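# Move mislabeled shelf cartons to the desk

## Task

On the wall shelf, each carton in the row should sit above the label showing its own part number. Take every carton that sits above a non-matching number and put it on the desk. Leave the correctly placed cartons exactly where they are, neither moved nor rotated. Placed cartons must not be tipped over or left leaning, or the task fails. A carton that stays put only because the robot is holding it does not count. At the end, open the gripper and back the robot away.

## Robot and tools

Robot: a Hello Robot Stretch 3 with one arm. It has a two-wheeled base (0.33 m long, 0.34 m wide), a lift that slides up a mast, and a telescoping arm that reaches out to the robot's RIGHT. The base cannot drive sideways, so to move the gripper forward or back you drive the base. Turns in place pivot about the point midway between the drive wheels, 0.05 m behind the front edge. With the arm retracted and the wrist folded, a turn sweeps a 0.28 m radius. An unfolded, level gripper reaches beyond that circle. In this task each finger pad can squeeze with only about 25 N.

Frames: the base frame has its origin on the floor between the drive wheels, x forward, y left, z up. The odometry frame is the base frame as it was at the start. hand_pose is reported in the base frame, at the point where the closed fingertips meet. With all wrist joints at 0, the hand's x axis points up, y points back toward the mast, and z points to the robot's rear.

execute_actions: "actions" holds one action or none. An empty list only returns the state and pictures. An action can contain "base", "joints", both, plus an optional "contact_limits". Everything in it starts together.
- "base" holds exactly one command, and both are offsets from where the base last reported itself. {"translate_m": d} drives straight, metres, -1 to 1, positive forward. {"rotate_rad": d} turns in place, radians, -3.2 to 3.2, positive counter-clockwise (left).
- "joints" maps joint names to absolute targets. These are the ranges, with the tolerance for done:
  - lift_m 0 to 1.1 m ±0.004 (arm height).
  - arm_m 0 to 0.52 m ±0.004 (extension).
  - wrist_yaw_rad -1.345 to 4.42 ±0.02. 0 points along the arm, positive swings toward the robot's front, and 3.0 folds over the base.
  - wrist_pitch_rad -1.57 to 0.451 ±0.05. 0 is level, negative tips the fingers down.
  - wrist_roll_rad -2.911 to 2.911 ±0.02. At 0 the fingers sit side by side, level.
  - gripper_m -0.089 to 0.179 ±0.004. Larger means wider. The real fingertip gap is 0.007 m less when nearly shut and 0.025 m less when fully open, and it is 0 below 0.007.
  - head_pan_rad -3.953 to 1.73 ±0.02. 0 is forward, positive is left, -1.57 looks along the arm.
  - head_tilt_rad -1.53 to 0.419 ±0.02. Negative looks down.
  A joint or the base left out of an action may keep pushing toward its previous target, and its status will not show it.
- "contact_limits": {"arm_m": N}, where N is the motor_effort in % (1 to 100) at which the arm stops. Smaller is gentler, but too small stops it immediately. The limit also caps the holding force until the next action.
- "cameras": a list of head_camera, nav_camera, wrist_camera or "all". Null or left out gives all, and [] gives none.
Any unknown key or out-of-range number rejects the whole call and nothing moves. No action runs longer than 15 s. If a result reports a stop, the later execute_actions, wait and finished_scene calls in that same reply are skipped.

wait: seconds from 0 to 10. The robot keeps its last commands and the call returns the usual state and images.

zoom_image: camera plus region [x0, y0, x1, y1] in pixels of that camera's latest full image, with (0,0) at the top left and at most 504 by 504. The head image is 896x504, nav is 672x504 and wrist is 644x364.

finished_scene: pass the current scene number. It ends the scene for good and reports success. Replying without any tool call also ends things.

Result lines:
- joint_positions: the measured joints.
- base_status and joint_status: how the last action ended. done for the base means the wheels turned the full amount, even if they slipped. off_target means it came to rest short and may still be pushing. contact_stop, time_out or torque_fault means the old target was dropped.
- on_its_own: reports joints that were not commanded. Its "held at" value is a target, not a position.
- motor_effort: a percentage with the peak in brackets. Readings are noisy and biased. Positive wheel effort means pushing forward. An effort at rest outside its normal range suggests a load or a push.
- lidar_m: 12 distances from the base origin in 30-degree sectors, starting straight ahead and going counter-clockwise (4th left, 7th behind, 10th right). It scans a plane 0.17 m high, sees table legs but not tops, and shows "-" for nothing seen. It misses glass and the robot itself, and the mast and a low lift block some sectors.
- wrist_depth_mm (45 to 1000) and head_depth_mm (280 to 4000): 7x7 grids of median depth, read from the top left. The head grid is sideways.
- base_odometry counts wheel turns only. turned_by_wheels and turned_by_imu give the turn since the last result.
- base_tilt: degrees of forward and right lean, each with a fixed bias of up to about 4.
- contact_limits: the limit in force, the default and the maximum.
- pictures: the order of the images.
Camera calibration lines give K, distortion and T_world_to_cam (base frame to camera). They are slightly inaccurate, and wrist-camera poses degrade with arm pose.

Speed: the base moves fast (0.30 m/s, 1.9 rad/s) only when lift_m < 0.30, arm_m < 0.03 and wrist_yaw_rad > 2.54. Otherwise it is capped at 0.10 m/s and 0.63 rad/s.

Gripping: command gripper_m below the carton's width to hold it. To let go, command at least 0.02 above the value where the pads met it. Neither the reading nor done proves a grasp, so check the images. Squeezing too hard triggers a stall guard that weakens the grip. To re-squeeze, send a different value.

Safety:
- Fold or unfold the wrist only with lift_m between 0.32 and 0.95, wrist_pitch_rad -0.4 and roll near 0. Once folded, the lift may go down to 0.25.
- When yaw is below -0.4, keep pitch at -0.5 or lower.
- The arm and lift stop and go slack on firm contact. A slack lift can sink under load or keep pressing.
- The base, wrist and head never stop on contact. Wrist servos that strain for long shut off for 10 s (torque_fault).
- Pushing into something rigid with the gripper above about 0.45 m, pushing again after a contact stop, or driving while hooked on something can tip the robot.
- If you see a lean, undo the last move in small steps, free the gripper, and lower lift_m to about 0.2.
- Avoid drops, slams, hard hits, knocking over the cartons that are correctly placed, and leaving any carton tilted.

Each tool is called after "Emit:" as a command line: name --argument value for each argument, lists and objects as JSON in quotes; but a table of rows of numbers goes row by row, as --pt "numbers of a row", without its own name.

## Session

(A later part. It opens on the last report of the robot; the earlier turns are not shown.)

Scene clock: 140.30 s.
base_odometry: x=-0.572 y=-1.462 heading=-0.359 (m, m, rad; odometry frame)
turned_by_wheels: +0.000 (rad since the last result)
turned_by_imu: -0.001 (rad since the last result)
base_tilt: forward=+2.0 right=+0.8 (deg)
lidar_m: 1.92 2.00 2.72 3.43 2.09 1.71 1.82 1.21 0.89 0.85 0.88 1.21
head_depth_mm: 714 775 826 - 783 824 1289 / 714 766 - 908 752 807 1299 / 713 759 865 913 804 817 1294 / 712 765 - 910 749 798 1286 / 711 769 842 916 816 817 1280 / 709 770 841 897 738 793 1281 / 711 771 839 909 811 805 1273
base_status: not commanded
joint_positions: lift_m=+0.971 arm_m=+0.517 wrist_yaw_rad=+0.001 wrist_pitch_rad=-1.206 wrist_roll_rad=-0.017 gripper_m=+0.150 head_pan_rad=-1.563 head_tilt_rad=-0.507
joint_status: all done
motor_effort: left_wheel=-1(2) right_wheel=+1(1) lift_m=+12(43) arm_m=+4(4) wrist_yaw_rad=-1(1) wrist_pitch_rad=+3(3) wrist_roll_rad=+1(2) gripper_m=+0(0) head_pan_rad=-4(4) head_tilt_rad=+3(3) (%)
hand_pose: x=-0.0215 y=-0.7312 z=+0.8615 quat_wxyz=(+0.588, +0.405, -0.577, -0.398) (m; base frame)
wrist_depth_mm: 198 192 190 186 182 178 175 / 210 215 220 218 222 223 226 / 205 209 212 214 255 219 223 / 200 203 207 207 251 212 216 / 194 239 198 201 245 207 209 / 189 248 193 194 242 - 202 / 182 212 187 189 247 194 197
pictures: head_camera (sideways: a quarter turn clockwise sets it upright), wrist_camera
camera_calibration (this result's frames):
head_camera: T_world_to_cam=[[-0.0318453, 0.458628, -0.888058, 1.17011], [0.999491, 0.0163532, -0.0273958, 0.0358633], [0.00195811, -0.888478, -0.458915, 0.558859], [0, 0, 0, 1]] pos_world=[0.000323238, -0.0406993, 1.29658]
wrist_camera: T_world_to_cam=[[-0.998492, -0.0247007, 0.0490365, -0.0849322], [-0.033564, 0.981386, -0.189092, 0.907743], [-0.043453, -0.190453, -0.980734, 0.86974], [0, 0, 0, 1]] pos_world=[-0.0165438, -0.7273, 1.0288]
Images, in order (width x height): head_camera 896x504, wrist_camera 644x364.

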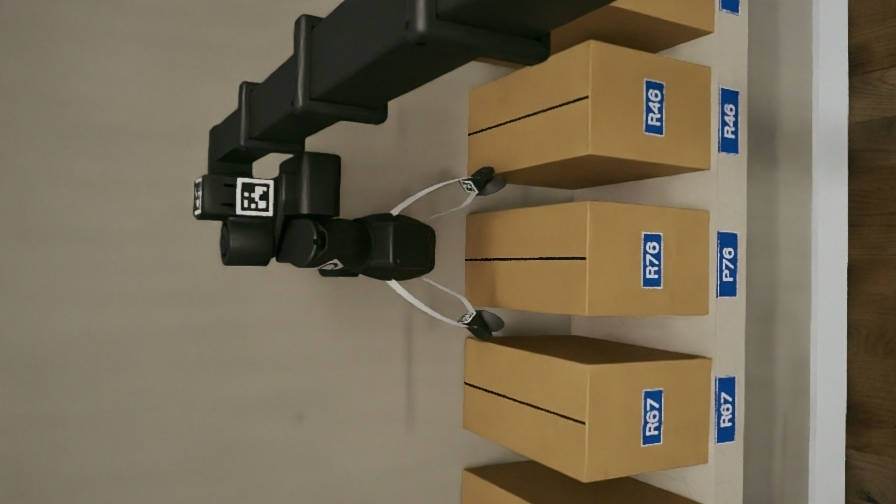

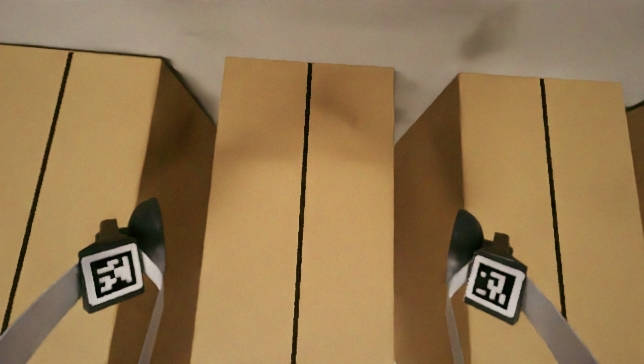

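Emit:
execute_actions --actions '[{"base":{"translate_m":0.005}}]' --cameras '[]'

Emit:
execute_actions --actions '[{"joints":{"lift_m":0.925}}]' --cameras '["head_camera","wrist_camera"]'

Scene clock: 144.50 s.
base_odometry: x=-0.567 y=-1.464 heading=-0.359 (m, m, rad; odometry frame)
turned_by_wheels: +0.000 (rad since the last result)
turned_by_imu: -0.001 (rad since the last result)
base_tilt: forward=+1.9 right=+0.8 (deg)
lidar_m: 1.92 1.99 2.72 3.43 2.09 1.72 1.83 1.22 0.88 0.85 0.88 1.21
head_depth_mm: 715 775 823 - 774 808 1289 / 717 766 - 908 752 806 1300 / 714 761 866 918 828 816 1287 / 712 764 - 906 748 799 1284 / 713 771 840 907 818 809 1280 / 711 768 840 898 740 791 1271 / 709 770 837 909 804 809 1269
base_status: done
joint_positions: lift_m=+0.971 arm_m=+0.517 wrist_yaw_rad=+0.001 wrist_pitch_rad=-1.206 wrist_roll_rad=-0.017 gripper_m=+0.150 head_pan_rad=-1.563 head_tilt_rad=-0.507
joint_status: not commanded
motor_effort: left_wheel=-1(3) right_wheel=+1(8) lift_m=+13(13) arm_m=+3(3) wrist_yaw_rad=-1(1) wrist_pitch_rad=+3(3) wrist_roll_rad=+1(2) gripper_m=+0(0) head_pan_rad=-5(4) head_tilt_rad=+3(3) (%)
hand_pose: x=-0.0215 y=-0.7312 z=+0.8615 quat_wxyz=(+0.588, +0.405, -0.577, -0.398) (m; base frame)
wrist_depth_mm: 197 193 189 185 182 179 175 / 212 215 220 219 223 224 224 / 204 210 213 214 243 220 223 / 199 204 207 207 237 213 216 / 193 231 199 200 234 206 208 / 189 238 194 195 227 - 203 / 183 202 188 189 219 194 197
pictures: none
No camera images: the call's "cameras" was empty. Leave "cameras" out to get every camera's image.

Scene clock: 145.73 s.
base_odometry: x=-0.567 y=-1.464 heading=-0.359 (m, m, rad; odometry frame)
turned_by_wheels: +0.000 (rad since the last result)
turned_by_imu: +0.000 (rad since the last result)
base_tilt: forward=+2.0 right=+0.8 (deg)
lidar_m: 1.92 1.99 2.72 3.42 2.09 1.71 1.83 1.21 0.88 0.85 0.89 1.21
head_depth_mm: 716 777 843 - - 825 1294 / 714 775 827 906 751 801 1291 / 713 773 - 918 829 820 1290 / 713 776 838 896 749 800 1282 / 710 775 842 897 817 806 1276 / 710 770 837 897 737 792 1269 / 708 770 838 910 802 808 1263
base_status: not commanded
joint_positions: lift_m=+0.926 arm_m=+0.517 wrist_yaw_rad=+0.001 wrist_pitch_rad=-1.206 wrist_roll_rad=-0.017 gripper_m=+0.150 head_pan_rad=-1.563 head_tilt_rad=-0.507
joint_status: all done
motor_effort: left_wheel=-1(1) right_wheel=+1(1) lift_m=+12(12) arm_m=+3(3) wrist_yaw_rad=-2(1) wrist_pitch_rad=+3(3) wrist_roll_rad=+1(1) gripper_m=+1(2) head_pan_rad=-4(5) head_tilt_rad=+3(3) (%)
hand_pose: x=-0.0215 y=-0.7312 z=+0.8165 quat_wxyz=(+0.588, +0.405, -0.577, -0.398) (m; base frame)
wrist_depth_mm: 171 176 175 176 178 178 175 / 165 183 170 171 176 179 179 / 160 187 165 167 170 177 174 / 155 190 160 161 165 173 167 / 151 227 155 156 158 162 163 / - 220 150 151 155 - 158 / 146 188 146 147 149 178 153
pictures: head_camera (sideways: a quarter turn clockwise sets it upright), wrist_camera
camera_calibration (this result's frames):
head_camera: T_world_to_cam=[[-0.0318452, 0.458628, -0.888058, 1.17011], [0.999491, 0.0163531, -0.0273958, 0.0358633], [0.001958, -0.888478, -0.458915, 0.558859], [0, 0, 0, 1]] pos_world=[0.000323233, -0.0406993, 1.29658]
wrist_camera: T_world_to_cam=[[-0.998492, -0.0247006, 0.0490365, -0.0827252], [-0.0335638, 0.981386, -0.189092, 0.899234], [-0.043453, -0.190453, -0.980734, 0.825604], [0, 0, 0, 1]] pos_world=[-0.0165438, -0.7273, 0.983792]
Images, in order (width x height): head_camera 896x504, wrist_camera 644x364.

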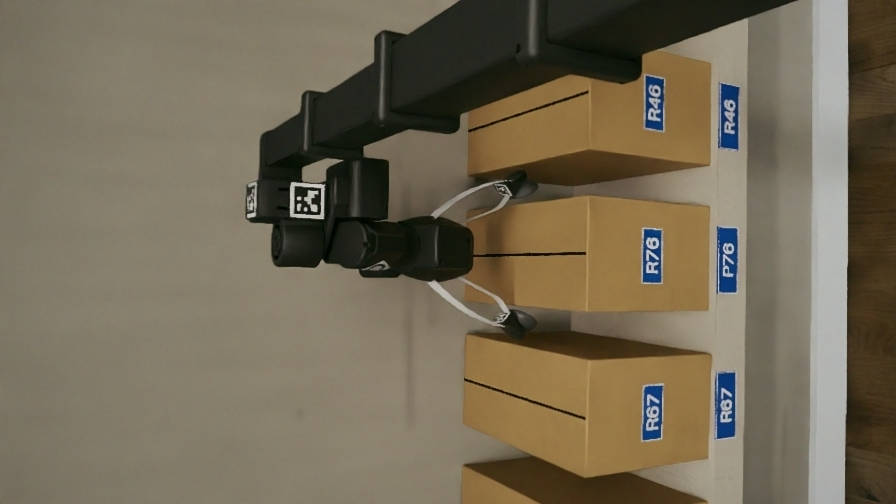

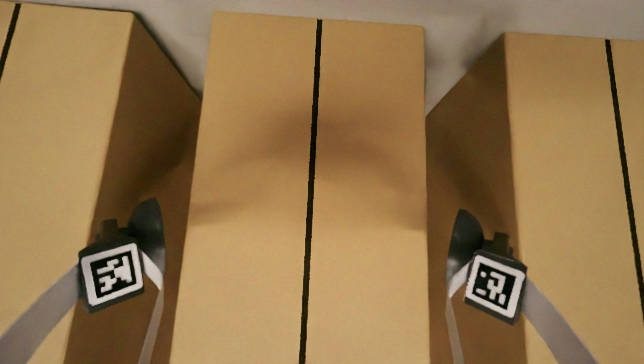

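Emit:
execute_actions --actions '[{"joints":{"lift_m":0.885}}]' --cameras '["head_camera","wrist_camera"]'

Scene clock: 149.30 s.
base_odometry: x=-0.567 y=-1.464 heading=-0.359 (m, m, rad; odometry frame)
turned_by_wheels: +0.000 (rad since the last result)
turned_by_imu: -0.001 (rad since the last result)
base_tilt: forward=+2.0 right=+0.8 (deg)
lidar_m: 1.92 1.99 2.72 3.43 2.09 1.72 1.83 1.22 0.88 0.85 0.88 1.21
head_depth_mm: 716 778 846 915 - - 1295 / 717 773 835 - 750 806 1293 / 712 775 821 933 831 817 1284 / 713 773 827 884 747 802 1281 / 714 774 843 911 802 810 1285 / 712 772 842 896 739 793 1274 / 711 768 838 908 803 807 1268
base_status: not commanded
joint_positions: lift_m=+0.889 arm_m=+0.517 wrist_yaw_rad=+0.001 wrist_pitch_rad=-1.195 wrist_roll_rad=-0.017 gripper_m=+0.150 head_pan_rad=-1.563 head_tilt_rad=-0.507
joint_status: lift_m contact_stop (moved -0.037 of -0.041)
on_its_own: lift_m is slack since a contact_stop, until your next command for it
motor_effort: left_wheel=-1(1) right_wheel=+1(1) lift_m=+29(31) arm_m=+4(3) wrist_yaw_rad=-1(1) wrist_pitch_rad=-3(4) wrist_roll_rad=+1(1) gripper_m=-17(17) head_pan_rad=-4(4) head_tilt_rad=+3(3) (%)
hand_pose: x=-0.0215 y=-0.7338 z=+0.7802 quat_wxyz=(+0.590, +0.402, -0.579, -0.394) (m; base frame)
wrist_depth_mm: 135 173 138 140 142 168 146 / 133 173 133 135 137 179 141 / 135 176 128 131 132 178 136 / 137 167 125 126 128 174 132 / 136 120 120 122 123 157 128 / - 116 117 118 120 - 124 / 147 114 113 115 116 168 120
pictures: head_camera (sideways: a quarter turn clockwise sets it upright), wrist_camera
camera_calibration (this result's frames):
head_camera: T_world_to_cam=[[-0.0318451, 0.458618, -0.888063, 1.17012], [0.999491, 0.0163528, -0.0273959, 0.0358634], [0.00195804, -0.888483, -0.458905, 0.558846], [0, 0, 0, 1]] pos_world=[0.000323234, -0.0406993, 1.29658]
wrist_camera: T_world_to_cam=[[-0.998492, -0.0241864, 0.0492781, -0.0808154], [-0.0335634, 0.979343, -0.1994, 0.901463], [-0.0434374, -0.200753, -0.978678, 0.780315], [0, 0, 0, 1]] pos_world=[-0.0165424, -0.728146, 0.947412]
Images, in order (width x height): head_camera 896x504, wrist_camera 644x364.

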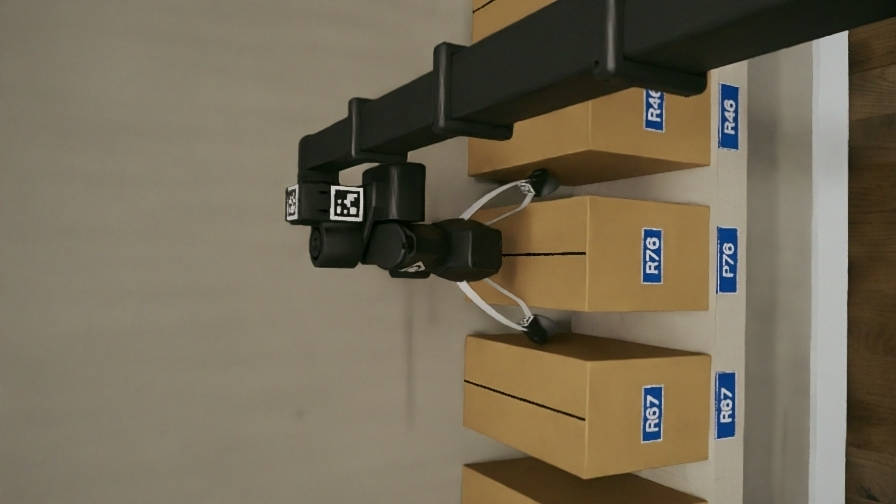

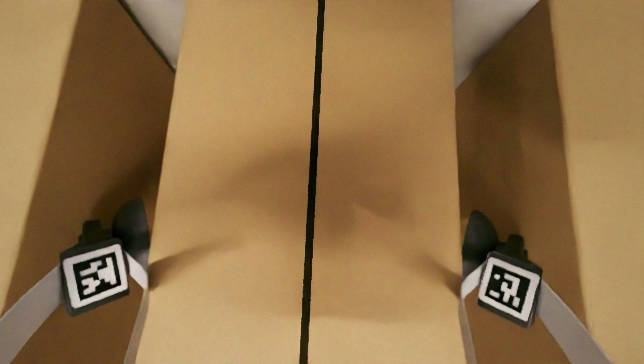

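Bars touching the top edges. Raise a touch, close, lift.

Emit:
execute_actions --actions '[{"joints":{"lift_m":0.9}}]' --cameras '[]'

Emit:
execute_actions --actions '[{"joints":{"gripper_m":0.085}}]' --cameras '[]'

Emit:
execute_actions --actions '[{"joints":{"lift_m":0.94}}]' --cameras '["head_camera","wrist_camera"]'

Scene clock: 153.47 s.
base_odometry: x=-0.567 y=-1.464 heading=-0.359 (m, m, rad; odometry frame)
turned_by_wheels: +0.000 (rad since the last result)
turned_by_imu: -0.001 (rad since the last result)
base_tilt: forward=+2.1 right=+0.9 (deg)
lidar_m: 1.92 1.99 2.72 3.45 2.09 1.71 1.83 1.21 0.89 0.85 0.88 1.21
head_depth_mm: 713 775 849 903 - - 1300 / 716 774 833 - 748 801 1293 / 712 774 817 925 830 821 1298 / 714 774 821 - 747 801 1282 / 710 772 841 910 794 808 1276 / 712 772 843 899 740 795 1285 / 710 769 839 910 801 809 1281
base_status: not commanded
joint_positions: lift_m=+0.899 arm_m=+0.517 wrist_yaw_rad=+0.001 wrist_pitch_rad=-1.201 wrist_roll_rad=-0.017 gripper_m=+0.150 head_pan_rad=-1.563 head_tilt_rad=-0.507
joint_status: all done
motor_effort: left_wheel=-1(1) right_wheel=+1(1) lift_m=+45(45) arm_m=+3(4) wrist_yaw_rad=-1(1) wrist_pitch_rad=+0(3) wrist_roll_rad=+1(1) gripper_m=+1(16) head_pan_rad=-6(5) head_tilt_rad=+4(4) (%)
hand_pose: x=-0.0215 y=-0.7324 z=+0.7903 quat_wxyz=(+0.589, +0.403, -0.578, -0.396) (m; base frame)
wrist_depth_mm: 143 174 147 149 152 169 155 / 139 186 142 143 146 179 150 / 137 178 138 139 142 176 145 / 137 180 133 134 137 173 140 / 136 129 129 130 132 160 136 / - 125 125 127 128 - 132 / 148 169 122 123 125 178 128
pictures: none
No camera images: the call's "cameras" was empty. Leave "cameras" out to get every camera's image.

Scene clock: 154.60 s.
base_odometry: x=-0.567 y=-1.464 heading=-0.359 (m, m, rad; odometry frame)
turned_by_wheels: +0.000 (rad since the last result)
turned_by_imu: +0.000 (rad since the last result)
base_tilt: forward=+1.9 right=+0.8 (deg)
lidar_m: 1.92 1.98 2.72 3.43 2.09 1.71 1.83 1.21 0.89 0.85 0.88 1.20
head_depth_mm: 714 776 849 907 - - 1299 / 715 777 835 - 750 804 1300 / 716 777 817 929 830 820 1284 / 713 772 824 862 744 800 1286 / 714 773 840 912 794 811 1282 / 711 771 842 899 740 792 1275 / 711 768 837 908 802 806 1271
base_status: not commanded
joint_positions: lift_m=+0.900 arm_m=+0.517 wrist_yaw_rad=+0.001 wrist_pitch_rad=-1.200 wrist_roll_rad=-0.017 gripper_m=+0.116 head_pan_rad=-1.563 head_tilt_rad=-0.507
joint_status: gripper_m off_target (ended at +0.116, target +0.085)
motor_effort: left_wheel=-1(0) right_wheel=+1(1) lift_m=+39(45) arm_m=+4(4) wrist_yaw_rad=-1(1) wrist_pitch_rad=-1(0) wrist_roll_rad=+2(1) gripper_m=-100(100) head_pan_rad=-4(5) head_tilt_rad=+3(4) (%)
hand_pose: x=-0.0215 y=-0.7328 z=+0.7907 quat_wxyz=(+0.589, +0.403, -0.578, -0.396) (m; base frame)
wrist_depth_mm: 145 174 150 151 153 170 158 / 141 186 144 146 148 179 152 / 138 188 139 141 143 177 147 / 137 179 135 137 138 173 142 / 139 161 130 132 134 161 138 / 137 126 126 128 130 146 134 / 149 177 123 124 125 179 130
pictures: none
No camera images: the call's "cameras" was empty. Leave "cameras" out to get every camera's image.

Scene clock: 155.77 s.
base_odometry: x=-0.567 y=-1.464 heading=-0.359 (m, m, rad; odometry frame)
turned_by_wheels: +0.000 (rad since the last result)
turned_by_imu: +0.000 (rad since the last result)
base_tilt: forward=+2.0 right=+0.8 (deg)
lidar_m: 1.92 1.99 2.72 3.44 2.09 1.71 1.82 1.21 0.88 0.85 0.88 1.20
head_depth_mm: 714 773 840 - - 821 1305 / 715 773 - 904 752 803 1292 / 713 768 - 903 825 818 1291 / 714 771 - 830 733 802 1275 / 714 770 840 898 789 812 1279 / 711 770 843 896 741 794 1272 / 710 768 836 908 800 805 1271
base_status: not commanded
joint_positions: lift_m=+0.939 arm_m=+0.517 wrist_yaw_rad=+0.001 wrist_pitch_rad=-1.207 wrist_roll_rad=-0.017 gripper_m=+0.093 head_pan_rad=-1.563 head_tilt_rad=-0.507
joint_status: all done
on_its_own: gripper_m moved -0.022 toward your old target +0.085
motor_effort: left_wheel=-1(1) right_wheel=+1(1) lift_m=+46(48) arm_m=+3(4) wrist_yaw_rad=-1(1) wrist_pitch_rad=+3(4) wrist_roll_rad=+1(1) gripper_m=-99(100) head_pan_rad=-5(4) head_tilt_rad=+4(3) (%)
hand_pose: x=-0.0215 y=-0.7310 z=+0.8299 quat_wxyz=(+0.588, +0.405, -0.577, -0.398) (m; base frame)
wrist_depth_mm: 184 185 148 150 152 179 176 / 179 187 143 146 147 193 194 / 174 188 140 141 143 187 187 / 168 180 135 137 139 182 181 / 164 164 131 132 134 175 176 / 160 128 128 129 131 170 171 / 154 179 125 126 127 179 166
pictures: head_camera (sideways: a quarter turn clockwise sets it upright), wrist_camera
camera_calibration (this result's frames):
head_camera: T_world_to_cam=[[-0.0318449, 0.458583, -0.888081, 1.17014], [0.999491, 0.0163517, -0.0273962, 0.0358639], [0.00195818, -0.888501, -0.458871, 0.558801], [0, 0, 0, 1]] pos_world=[0.000323235, -0.0406996, 1.29658]
wrist_camera: T_world_to_cam=[[-0.998491, -0.024743, 0.0490169, -0.0833926], [-0.0335661, 0.98154, -0.188288, 0.901029], [-0.0434532, -0.189649, -0.98089, 0.839502], [0, 0, 0, 1]] pos_world=[-0.0165437, -0.727249, 0.997199]
Images, in order (width x height): head_camera 896x504, wrist_camera 644x364.

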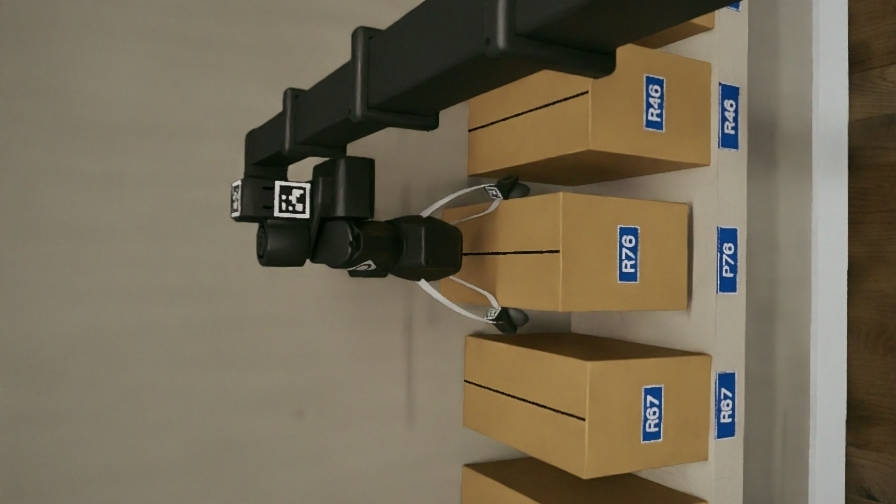

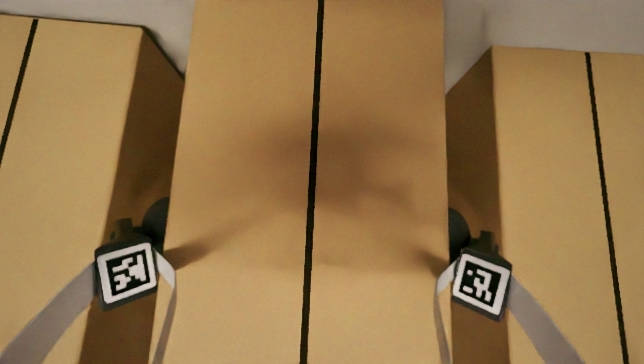

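Emit:
execute_actions --actions '[{"joints":{"arm_m":0.05,"lift_m":0.96,"head_pan_rad":-1.57,"head_tilt_rad":-0.9}}]'

Scene clock: 162.67 s.
base_odometry: x=-0.567 y=-1.464 heading=-0.359 (m, m, rad; odometry frame)
turned_by_wheels: +0.000 (rad since the last result)
turned_by_imu: -0.001 (rad since the last result)
base_tilt: forward=+2.0 right=+0.9 (deg)
lidar_m: 1.91 1.99 2.71 3.43 2.09 1.72 1.83 1.21 0.89 0.85 0.88 1.21
head_depth_mm: 775 - - - 1407 1285 1150 / 770 836 - - 1398 1263 1144 / 772 864 - - - 400 501 / 776 894 - - - 397 499 / 774 854 913 850 461 403 1089 / 773 827 741 1282 1434 1261 1131 / 772 850 775 1277 1430 1257 1131
base_status: not commanded
joint_positions: lift_m=+0.959 arm_m=+0.050 wrist_yaw_rad=+0.001 wrist_pitch_rad=-1.207 wrist_roll_rad=-0.017 gripper_m=+0.095 head_pan_rad=-1.563 head_tilt_rad=-0.889
joint_status: all done
on_its_own: gripper_m is held at +0.094, not at your +0.085, by its stall guard, which is not easing now
motor_effort: left_wheel=-1(1) right_wheel=+1(2) lift_m=+46(47) arm_m=-3(4) wrist_yaw_rad=-1(1) wrist_pitch_rad=+3(3) wrist_roll_rad=+1(1) gripper_m=-61(65) head_pan_rad=-4(4) head_tilt_rad=-5(27) (%)
hand_pose: x=-0.0215 y=-0.2639 z=+0.8499 quat_wxyz=(+0.587, +0.405, -0.576, -0.398) (m; base frame)
wrist_depth_mm: 926 914 146 147 149 477 466 / - - 142 144 146 - - / - - 137 140 142 - - / 967 - 135 136 138 - - / 991 959 131 133 134 - - / 935 128 128 130 131 - - / 912 904 125 126 128 969 956
pictures: head_camera (sideways: a quarter turn clockwise sets it upright), nav_camera (sideways: a quarter turn counterclockwise sets it upright), wrist_camera
camera_calibration (this result's frames):
head_camera: T_world_to_cam=[[-0.0340602, 0.756326, -0.653307, 0.864121], [0.99942, 0.0258581, -0.0221691, 0.0290467], [0.000126241, -0.653683, -0.756768, 0.946336], [0, 0, 0, 1]] pos_world=[0.000282787, -0.035704, 1.28134]
nav_camera: T_world_to_cam=[[0.0398814, -0.751178, 0.658893, -0.81611], [-0.998796, -0.0111166, 0.0477813, -0.00413264], [-0.0285676, -0.660006, -0.750717, 0.938949], [0, 0, 0, 1]] pos_world=[0.0552434, 0.00662183, 1.24281]
wrist_camera: T_world_to_cam=[[-0.998491, -0.0247591, 0.0490093, -0.0728125], [-0.0335654, 0.981606, -0.187945, 0.446036], [-0.0434544, -0.189307, -0.980956, 0.947832], [0, 0, 0, 1]] pos_world=[-0.0165438, -0.260204, 1.01718]
Images, in order (width x height): head_camera 896x504, nav_camera 672x504, wrist_camera 644x364.

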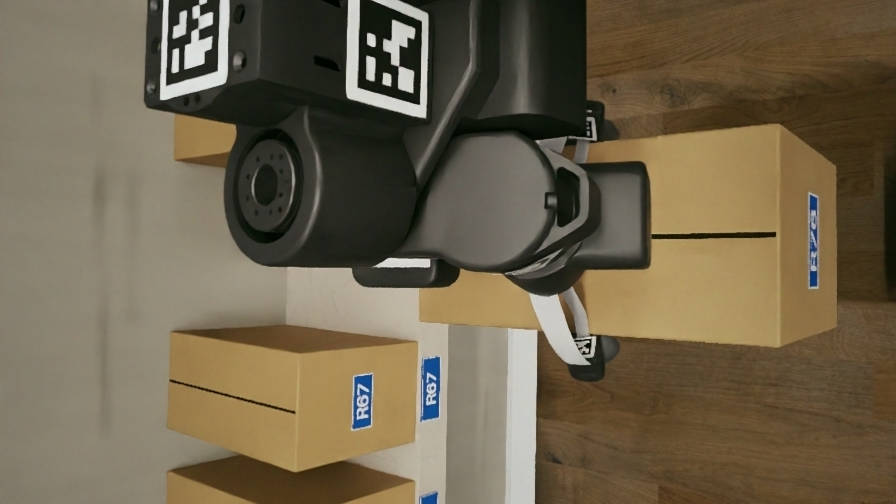

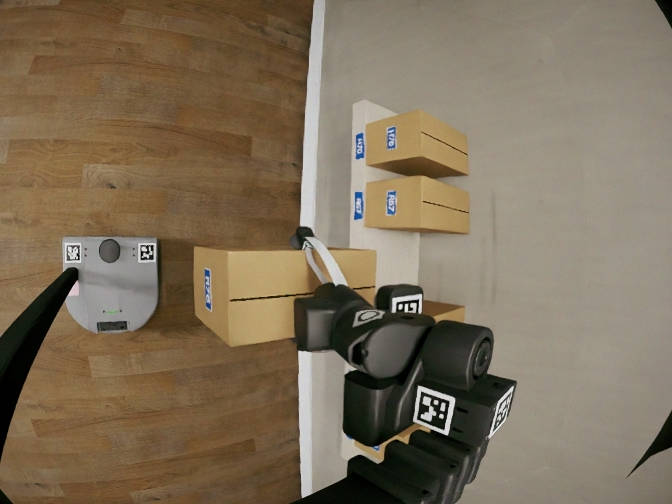

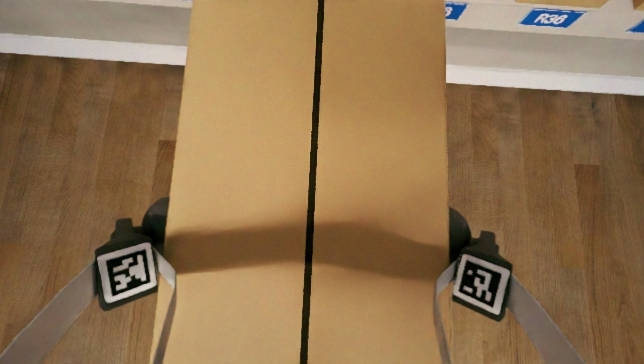

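Emit:
execute_actions --actions '[{"base":{"rotate_rad":1.7},"joints":{"head_pan_rad":0,"head_tilt_rad":-0.5}}]' --cameras '[]'

Emit:
execute_actions --actions '[{"base":{"translate_m":1.0}}]' --cameras '[]'

Emit:
execute_actions --actions '[{"base":{"translate_m":1.0}}]'

Scene clock: 175.80 s.
base_odometry: x=-0.567 y=-1.464 heading=+1.341 (m, m, rad; odometry frame)
turned_by_wheels: +1.700 (rad since the last result)
turned_by_imu: +1.721 (rad since the last result)
base_tilt: forward=+1.7 right=+0.9 (deg)
lidar_m: 3.43 2.09 1.72 1.83 1.08 0.86 0.85 0.92 1.40 1.92 2.07 3.11
head_depth_mm: 3277 3630 3792 2729 2035 1645 1348 / 3302 3537 3768 2764 2043 1632 1357 / 3360 3556 3862 2712 2041 1629 1358 / 3406 3636 3858 2694 2032 1620 1342 / 3414 3584 3840 2645 2000 1613 1348 / 3456 3662 3697 2627 1992 1612 1342 / 3459 3765 3865 2599 2005 1598 1328
base_status: done
joint_positions: lift_m=+0.959 arm_m=+0.050 wrist_yaw_rad=+0.001 wrist_pitch_rad=-1.207 wrist_roll_rad=-0.017 gripper_m=+0.095 head_pan_rad=-0.007 head_tilt_rad=-0.507
joint_status: all done
on_its_own: gripper_m is held at +0.094, not at your +0.085, by its stall guard, which is not easing now
motor_effort: left_wheel=-3(11) right_wheel=+3(9) lift_m=+46(46) arm_m=-3(4) wrist_yaw_rad=-1(1) wrist_pitch_rad=+3(3) wrist_roll_rad=+1(1) gripper_m=-62(62) head_pan_rad=+3(48) head_tilt_rad=+3(27) (%)
hand_pose: x=-0.0215 y=-0.2639 z=+0.8499 quat_wxyz=(+0.587, +0.405, -0.576, -0.398) (m; base frame)
wrist_depth_mm: - - 145 148 150 - - / - - 142 144 144 - - / - - 138 140 142 - - / 977 - 135 136 138 - 983 / 996 964 132 133 134 - 966 / 948 128 128 129 131 - 936 / 901 917 125 127 128 951 904
pictures: none
No camera images: the call's "cameras" was empty. Leave "cameras" out to get every camera's image.

Scene clock: 186.77 s.
base_odometry: x=-0.339 y=-0.490 heading=+1.341 (m, m, rad; odometry frame)
turned_by_wheels: +0.000 (rad since the last result)
turned_by_imu: +0.001 (rad since the last result)
base_tilt: forward=+2.0 right=+0.8 (deg)
lidar_m: 2.61 1.73 1.42 1.33 1.85 1.85 1.84 1.99 2.07 2.04 2.22 2.48
head_depth_mm: 2429 2621 2880 2741 2062 1642 1357 / 2482 2649 2905 2640 2029 1638 1355 / 2463 2676 2935 2696 2024 1612 1349 / 2514 2715 2967 2720 2015 1623 1347 / 2535 2735 3020 2699 2034 1602 1337 / 2598 2687 2976 2631 1997 1613 1341 / 2595 2772 3087 2641 1976 1602 1327
base_status: done
joint_positions: lift_m=+0.959 arm_m=+0.050 wrist_yaw_rad=+0.001 wrist_pitch_rad=-1.207 wrist_roll_rad=-0.017 gripper_m=+0.095 head_pan_rad=-0.007 head_tilt_rad=-0.507
joint_status: not commanded
on_its_own: gripper_m is held at +0.094, not at your +0.085, by its stall guard, which is not easing now
motor_effort: left_wheel=-4(5) right_wheel=+3(8) lift_m=+46(46) arm_m=-3(4) wrist_yaw_rad=-1(1) wrist_pitch_rad=+3(3) wrist_roll_rad=+2(1) gripper_m=-62(61) head_pan_rad=+2(4) head_tilt_rad=+3(3) (%)
hand_pose: x=-0.0215 y=-0.2639 z=+0.8499 quat_wxyz=(+0.587, +0.405, -0.576, -0.398) (m; base frame)
wrist_depth_mm: - - 145 147 149 - - / - - 141 143 145 - - / - - 138 140 142 - - / 993 - 135 137 139 - - / 966 966 131 133 134 - - / 933 128 129 130 131 - - / 912 929 125 127 128 970 967
pictures: none
No camera images: the call's "cameras" was empty. Leave "cameras" out to get every camera's image.

Scene clock: 197.73 s.
base_odometry: x=-0.111 y=+0.483 heading=+1.340 (m, m, rad; odometry frame)
turned_by_wheels: +0.000 (rad since the last result)
turned_by_imu: +0.001 (rad since the last result)
base_tilt: forward=+1.9 right=+0.9 (deg)
lidar_m: 1.92 1.64 1.59 1.20 1.71 2.60 2.82 2.75 2.20 2.17 2.34 1.55
head_depth_mm: 1612 1726 1813 1358 1981 1643 1361 / 1619 1749 1827 1416 2045 1621 1352 / 1651 1775 1810 1409 2041 1626 1352 / 1657 1792 1798 1398 2048 1611 1346 / 1673 1810 1773 2175 2011 1612 1341 / 1678 1836 1743 2196 2024 1603 1330 / 1710 1824 1727 1764 1897 1603 1330
base_status: done
joint_positions: lift_m=+0.959 arm_m=+0.050 wrist_yaw_rad=+0.001 wrist_pitch_rad=-1.207 wrist_roll_rad=-0.017 gripper_m=+0.095 head_pan_rad=-0.007 head_tilt_rad=-0.507
joint_status: not commanded
on_its_own: gripper_m is held at +0.094, not at your +0.085, by its stall guard, which is not easing now
motor_effort: left_wheel=-4(6) right_wheel=+3(9) lift_m=+46(46) arm_m=-3(3) wrist_yaw_rad=-1(1) wrist_pitch_rad=+4(3) wrist_roll_rad=+2(2) gripper_m=-60(61) head_pan_rad=+3(3) head_tilt_rad=+3(3) (%)
hand_pose: x=-0.0215 y=-0.2639 z=+0.8499 quat_wxyz=(+0.587, +0.405, -0.576, -0.398) (m; base frame)
wrist_depth_mm: - - 145 147 149 - - / - - 142 144 145 - - / - - 138 139 142 - - / 979 - 135 136 138 - - / 957 964 131 133 135 - - / 926 128 129 129 131 - - / 930 925 125 126 128 982 -
pictures: head_camera (sideways: a quarter turn clockwise sets it upright), nav_camera (sideways: a quarter turn counterclockwise sets it upright), wrist_camera
camera_calibration (this result's frames):
head_camera: T_world_to_cam=[[-0.458996, -0.0250982, -0.888084, 1.17275], [-0.00165274, 0.999623, -0.0273963, 0.0419709], [0.888437, -0.011107, -0.458865, 0.553386], [0, 0, 0, 1]] pos_world=[0.0467103, -0.00637463, 1.29658]
nav_camera: T_world_to_cam=[[0.452221, 0.0310063, 0.891367, -1.12167], [-0.0215568, -0.998724, 0.0456772, -0.00737803], [0.891645, -0.0398712, -0.450976, 0.543407], [0, 0, 0, 1]] pos_world=[0.022557, 0.0490764, 1.24522]
wrist_camera: T_world_to_cam=[[-0.998491, -0.0247742, 0.0490151, -0.0728214], [-0.0335813, 0.981605, -0.187945, 0.446036], [-0.0434573, -0.189307, -0.980956, 0.947831], [0, 0, 0, 1]] pos_world=[-0.0165429, -0.260204, 1.01718]
Images, in order (width x height): head_camera 896x504, nav_camera 672x504, wrist_camera 644x364.

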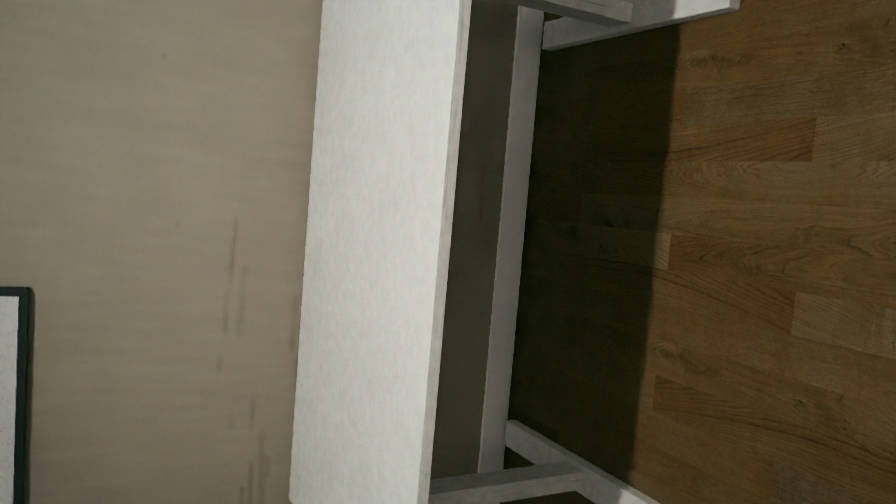

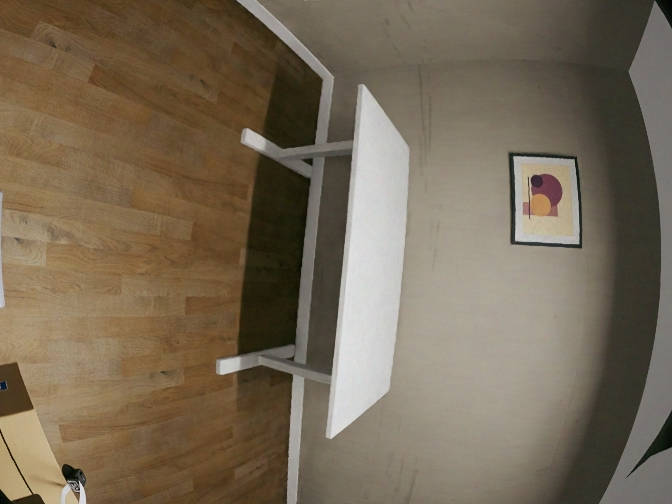

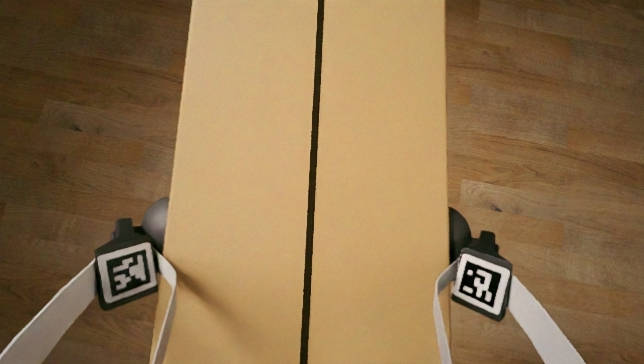

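Emit:
execute_actions --actions '[{"base":{"translate_m":0.72},"joints":{"lift_m":1.06}}]' --cameras '[]'

Emit:
execute_actions --actions '[{"base":{"rotate_rad":1.442},"joints":{"head_pan_rad":-1.57,"head_tilt_rad":-0.5}}]' --cameras '[]'

Emit:
execute_actions --actions '[{"joints":{"arm_m":0.5}}]'

Scene clock: 226.93 s.
base_odometry: x=+0.053 y=+1.184 heading=+1.340 (m, m, rad; odometry frame)
turned_by_wheels: +0.000 (rad since the last result)
turned_by_imu: +0.000 (rad since the last result)
base_tilt: forward=+1.9 right=+0.9 (deg)
lidar_m: 1.21 0.98 1.49 1.45 1.25 2.07 3.50 2.87 2.27 2.25 0.95 0.95
head_depth_mm: 1004 1076 1177 1226 918 731 621 / 1012 1093 1184 1217 912 726 635 / 1020 1103 1207 1204 905 722 635 / 1029 1113 1218 1199 902 722 644 / 1039 1128 1237 1191 895 718 643 / 1041 1136 1256 1181 891 714 1248 / 1058 1150 1265 1172 888 712 1262
base_status: done
joint_positions: lift_m=+1.059 arm_m=+0.050 wrist_yaw_rad=+0.001 wrist_pitch_rad=-1.207 wrist_roll_rad=-0.017 gripper_m=+0.095 head_pan_rad=-0.007 head_tilt_rad=-0.507
joint_status: all done
on_its_own: gripper_m is held at +0.094, not at your +0.085, by its stall guard, which is not easing now
motor_effort: left_wheel=-4(4) right_wheel=+4(9) lift_m=+46(46) arm_m=-3(4) wrist_yaw_rad=-1(1) wrist_pitch_rad=+3(3) wrist_roll_rad=+2(1) gripper_m=-62(61) head_pan_rad=+4(3) head_tilt_rad=+4(3) (%)
hand_pose: x=-0.0215 y=-0.2639 z=+0.9499 quat_wxyz=(+0.587, +0.405, -0.576, -0.398) (m; base frame)
wrist_depth_mm: 440 - 145 147 149 - - / 888 - 142 143 146 - - / - - 138 140 142 - - / - - 134 136 137 - - / - - 131 133 134 - - / - 128 128 130 130 - - / - - 126 127 128 - -
pictures: none
No camera images: the call's "cameras" was empty. Leave "cameras" out to get every camera's image.

Scene clock: 230.20 s.
base_odometry: x=+0.053 y=+1.184 heading=+2.782 (m, m, rad; odometry frame)
turned_by_wheels: +1.442 (rad since the last result)
turned_by_imu: +1.460 (rad since the last result)
base_tilt: forward=+2.0 right=+0.8 (deg)
lidar_m: 1.47 1.23 1.59 3.50 3.18 2.35 2.25 1.71 0.95 1.21 0.98 1.53
head_depth_mm: 1033 - - - - 701 656 / 1028 1104 - - - 727 486 / 1028 1104 - - - - - / 1033 1102 - 1260 - - 309 / 1027 1116 1211 1194 899 410 325 / 1034 1114 1223 1182 891 714 1241 / 1025 1113 1215 1174 886 711 1244
base_status: done
joint_positions: lift_m=+1.059 arm_m=+0.050 wrist_yaw_rad=+0.001 wrist_pitch_rad=-1.207 wrist_roll_rad=-0.017 gripper_m=+0.095 head_pan_rad=-1.563 head_tilt_rad=-0.507
joint_status: all done
on_its_own: gripper_m is held at +0.094, not at your +0.085, by its stall guard, which is not easing now
motor_effort: left_wheel=-3(9) right_wheel=+4(9) lift_m=+46(46) arm_m=-3(3) wrist_yaw_rad=+0(1) wrist_pitch_rad=+3(4) wrist_roll_rad=+1(2) gripper_m=-62(60) head_pan_rad=-3(49) head_tilt_rad=+4(2) (%)
hand_pose: x=-0.0215 y=-0.2639 z=+0.9499 quat_wxyz=(+0.587, +0.405, -0.576, -0.398) (m; base frame)
wrist_depth_mm: 430 433 146 147 150 456 469 / 415 419 141 143 145 442 452 / - - 138 140 141 434 442 / - - 134 136 138 - - / - - 131 133 134 - - / - 128 128 130 131 - - / - - 125 126 128 - -
pictures: none
No camera images: the call's "cameras" was empty. Leave "cameras" out to get every camera's image.

Scene clock: 234.70 s.
base_odometry: x=+0.053 y=+1.184 heading=+2.782 (m, m, rad; odometry frame)
turned_by_wheels: +0.000 (rad since the last result)
turned_by_imu: -0.001 (rad since the last result)
base_tilt: forward=+2.1 right=+0.9 (deg)
lidar_m: 1.47 1.23 1.59 3.51 3.20 2.36 2.25 1.71 0.95 1.21 0.99 1.53
head_depth_mm: 1018 - 1218 1218 914 730 655 / 1017 1139 1218 1214 915 728 647 / 1023 - 1219 1081 847 726 649 / 1025 1111 844 660 695 718 644 / 1031 1121 1207 1064 835 719 646 / 1030 1113 1213 1179 893 713 1251 / 1032 1112 1213 1176 888 711 1237
base_status: not commanded
joint_positions: lift_m=+1.059 arm_m=+0.500 wrist_yaw_rad=+0.001 wrist_pitch_rad=-1.207 wrist_roll_rad=-0.017 gripper_m=+0.095 head_pan_rad=-1.563 head_tilt_rad=-0.507
joint_status: all done
on_its_own: gripper_m is held at +0.094, not at your +0.085, by its stall guard, which is not easing now
motor_effort: left_wheel=-3(3) right_wheel=+3(3) lift_m=+46(46) arm_m=+4(4) wrist_yaw_rad=-1(1) wrist_pitch_rad=+3(3) wrist_roll_rad=+2(2) gripper_m=-61(61) head_pan_rad=-5(4) head_tilt_rad=+3(3) (%)
hand_pose: x=-0.0215 y=-0.7132 z=+0.9499 quat_wxyz=(+0.587, +0.405, -0.576, -0.398) (m; base frame)
wrist_depth_mm: 422 427 145 148 150 457 462 / 412 421 142 143 146 439 447 / 399 409 138 140 141 429 433 / 386 390 135 136 138 416 417 / 377 377 131 133 134 399 406 / 365 128 128 129 131 393 391 / 357 359 125 126 128 379 384
pictures: head_camera (sideways: a quarter turn clockwise sets it upright), nav_camera (sideways: a quarter turn counterclockwise sets it upright), wrist_camera
camera_calibration (this result's frames):
head_camera: T_world_to_cam=[[-0.0318534, 0.458564, -0.888091, 1.17016], [0.999491, 0.0163701, -0.0273964, 0.0358641], [0.0019751, -0.888511, -0.458851, 0.558776], [0, 0, 0, 1]] pos_world=[0.000324007, -0.0406998, 1.29658]
nav_camera: T_world_to_cam=[[0.0376611, -0.451702, 0.891374, -1.11915], [-0.998933, 0.00685048, 0.045677, -0.00141573], [-0.0267387, -0.892143, -0.450962, 0.548992], [0, 0, 0, 1]] pos_world=[0.0554135, -0.0157334, 1.24522]
wrist_camera: T_world_to_cam=[[-0.998492, -0.0247255, 0.0490201, -0.088829], [-0.0335344, 0.981607, -0.187945, 0.905901], [-0.0434714, -0.189305, -0.980956, 0.960863], [0, 0, 0, 1]] pos_world=[-0.0165461, -0.709539, 1.11718]
Images, in order (width x height): head_camera 896x504, nav_camera 672x504, wrist_camera 644x364.

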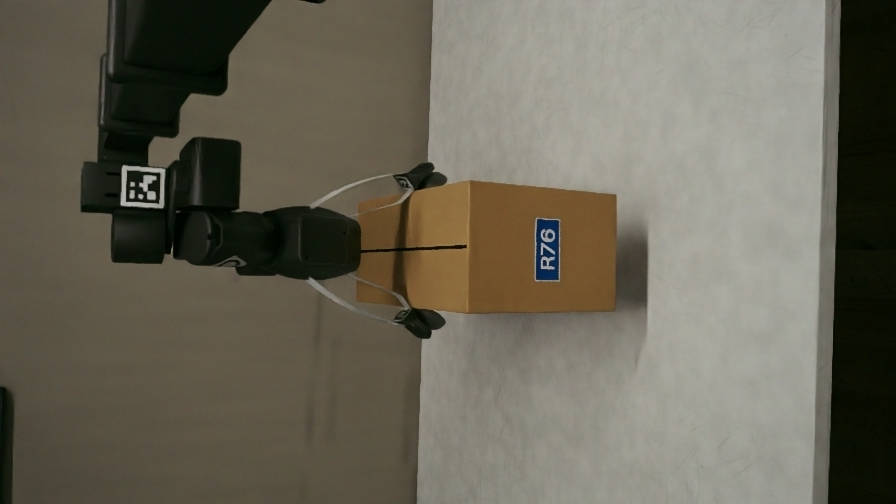

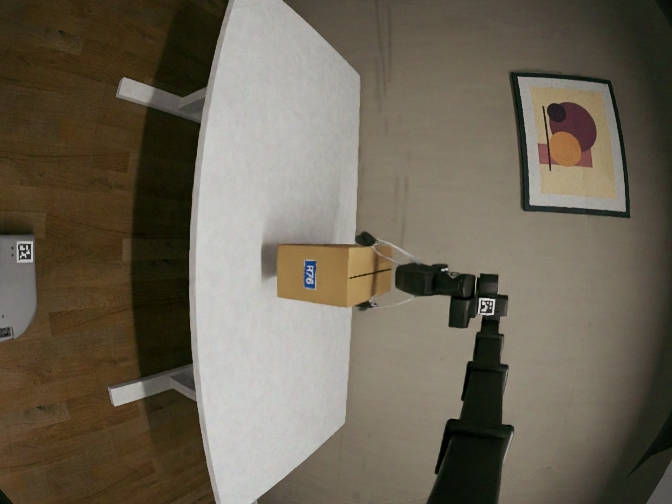

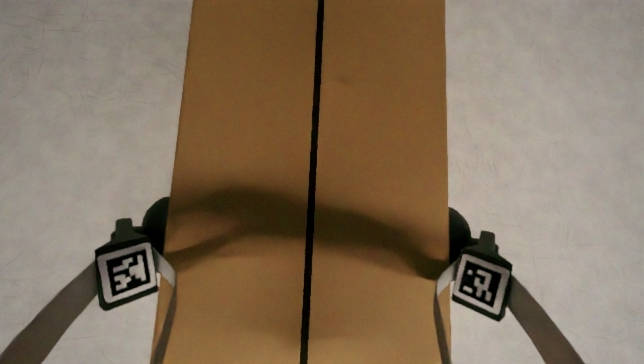

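Emit:
execute_actions --actions '[{"joints":{"arm_m":0.42,"lift_m":1.0}}]' --cameras '["head_camera"]'

Emit:
execute_actions --actions '[{"joints":{"lift_m":0.97}}]' --cameras '["head_camera"]'

Scene clock: 240.13 s.
base_odometry: x=+0.053 y=+1.184 heading=+2.782 (m, m, rad; odometry frame)
turned_by_wheels: +0.000 (rad since the last result)
turned_by_imu: -0.001 (rad since the last result)
base_tilt: forward=+2.1 right=+0.8 (deg)
lidar_m: 1.48 1.23 1.59 3.51 3.19 2.36 2.25 1.71 0.95 1.21 0.99 1.53
head_depth_mm: 1032 1109 - 1179 917 732 654 / 1031 1090 1229 1216 912 729 651 / 1029 1093 1250 1210 658 686 650 / 1029 1105 1199 707 610 664 645 / 1028 1114 1212 1214 810 682 643 / 1025 1120 1219 1183 887 713 1249 / 1032 1115 1216 1171 888 711 1241
base_status: not commanded
joint_positions: lift_m=+1.001 arm_m=+0.420 wrist_yaw_rad=+0.001 wrist_pitch_rad=-1.207 wrist_roll_rad=-0.017 gripper_m=+0.095 head_pan_rad=-1.563 head_tilt_rad=-0.507
joint_status: all done
on_its_own: gripper_m is held at +0.094, not at your +0.085, by its stall guard, which is not easing now
motor_effort: left_wheel=-3(3) right_wheel=+3(3) lift_m=+13(42) arm_m=-3(4) wrist_yaw_rad=+0(1) wrist_pitch_rad=+3(3) wrist_roll_rad=+1(2) gripper_m=-62(61) head_pan_rad=-4(5) head_tilt_rad=+4(3) (%)
hand_pose: x=-0.0215 y=-0.6339 z=+0.8914 quat_wxyz=(+0.587, +0.405, -0.576, -0.398) (m; base frame)
wrist_depth_mm: 362 369 145 147 150 387 397 / 353 356 142 144 146 383 381 / 341 344 138 140 142 365 371 / 333 337 134 136 138 354 360 / 325 325 131 133 134 343 347 / 312 128 128 129 131 335 337 / 305 305 125 126 128 321 327
pictures: head_camera (sideways: a quarter turn clockwise sets it upright)
camera_calibration (this result's frames):
head_camera: T_world_to_cam=[[-0.0318534, 0.458561, -0.888092, 1.17016], [0.999491, 0.01637, -0.0273964, 0.0358641], [0.00197511, -0.888512, -0.458849, 0.558772], [0, 0, 0, 1]] pos_world=[0.000324008, -0.0406998, 1.29658]
Images, in order (width x height): head_camera 896x504.

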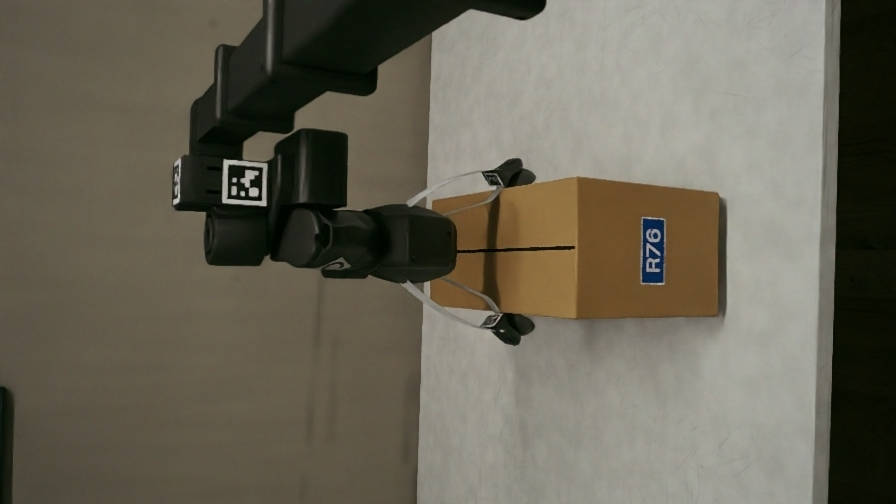

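Scene clock: 241.20 s.
base_odometry: x=+0.053 y=+1.184 heading=+2.782 (m, m, rad; odometry frame)
turned_by_wheels: +0.000 (rad since the last result)
turned_by_imu: +0.000 (rad since the last result)
base_tilt: forward=+1.9 right=+0.7 (deg)
lidar_m: 1.48 1.23 1.60 3.50 3.20 2.35 2.25 1.71 0.95 1.21 0.99 1.53
head_depth_mm: 1027 1117 1188 - 918 732 656 / 1036 1108 - 1169 911 728 653 / 1030 1103 - 1213 822 686 650 / 1028 1119 1216 756 620 659 646 / 1034 1111 1214 1196 813 682 644 / 1033 1118 1212 1183 897 715 1247 / 1027 1112 1216 1182 890 714 1247
base_status: not commanded
joint_positions: lift_m=+0.973 arm_m=+0.420 wrist_yaw_rad=+0.001 wrist_pitch_rad=-1.203 wrist_roll_rad=-0.017 gripper_m=+0.095 head_pan_rad=-1.563 head_tilt_rad=-0.507
joint_status: lift_m contact_stop (moved -0.027 of -0.031)
on_its_own: gripper_m is held at +0.094, not at your +0.085, by its stall guard, which is not easing now; lift_m is slack since a contact_stop, until your next command for it
motor_effort: left_wheel=-4(4) right_wheel=+4(5) lift_m=+29(29) arm_m=-1(4) wrist_yaw_rad=-1(1) wrist_pitch_rad=+1(3) wrist_roll_rad=+1(2) gripper_m=-63(61) head_pan_rad=-4(3) head_tilt_rad=+2(3) (%)
hand_pose: x=-0.0215 y=-0.6346 z=+0.8642 quat_wxyz=(+0.588, +0.404, -0.577, -0.397) (m; base frame)
wrist_depth_mm: 340 347 150 151 154 365 369 / 326 332 144 146 148 348 354 / 319 324 140 141 143 339 344 / 306 309 135 137 139 327 331 / 301 300 130 133 134 317 320 / 292 127 127 128 130 309 309 / 282 281 123 125 126 299 306
pictures: head_camera (sideways: a quarter turn clockwise sets it upright)
camera_calibration (this result's frames):
head_camera: T_world_to_cam=[[-0.0318517, 0.458341, -0.888206, 1.17031], [0.999491, 0.0163631, -0.0273986, 0.035867], [0.00197587, -0.888626, -0.458629, 0.558486], [0, 0, 0, 1]] pos_world=[0.000324013, -0.0407011, 1.29659]
Images, in order (width x height): head_camera 896x504.

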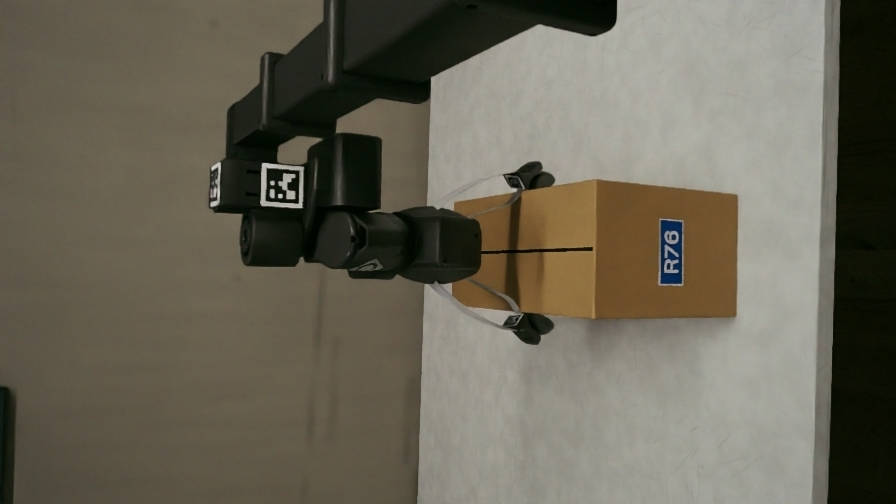

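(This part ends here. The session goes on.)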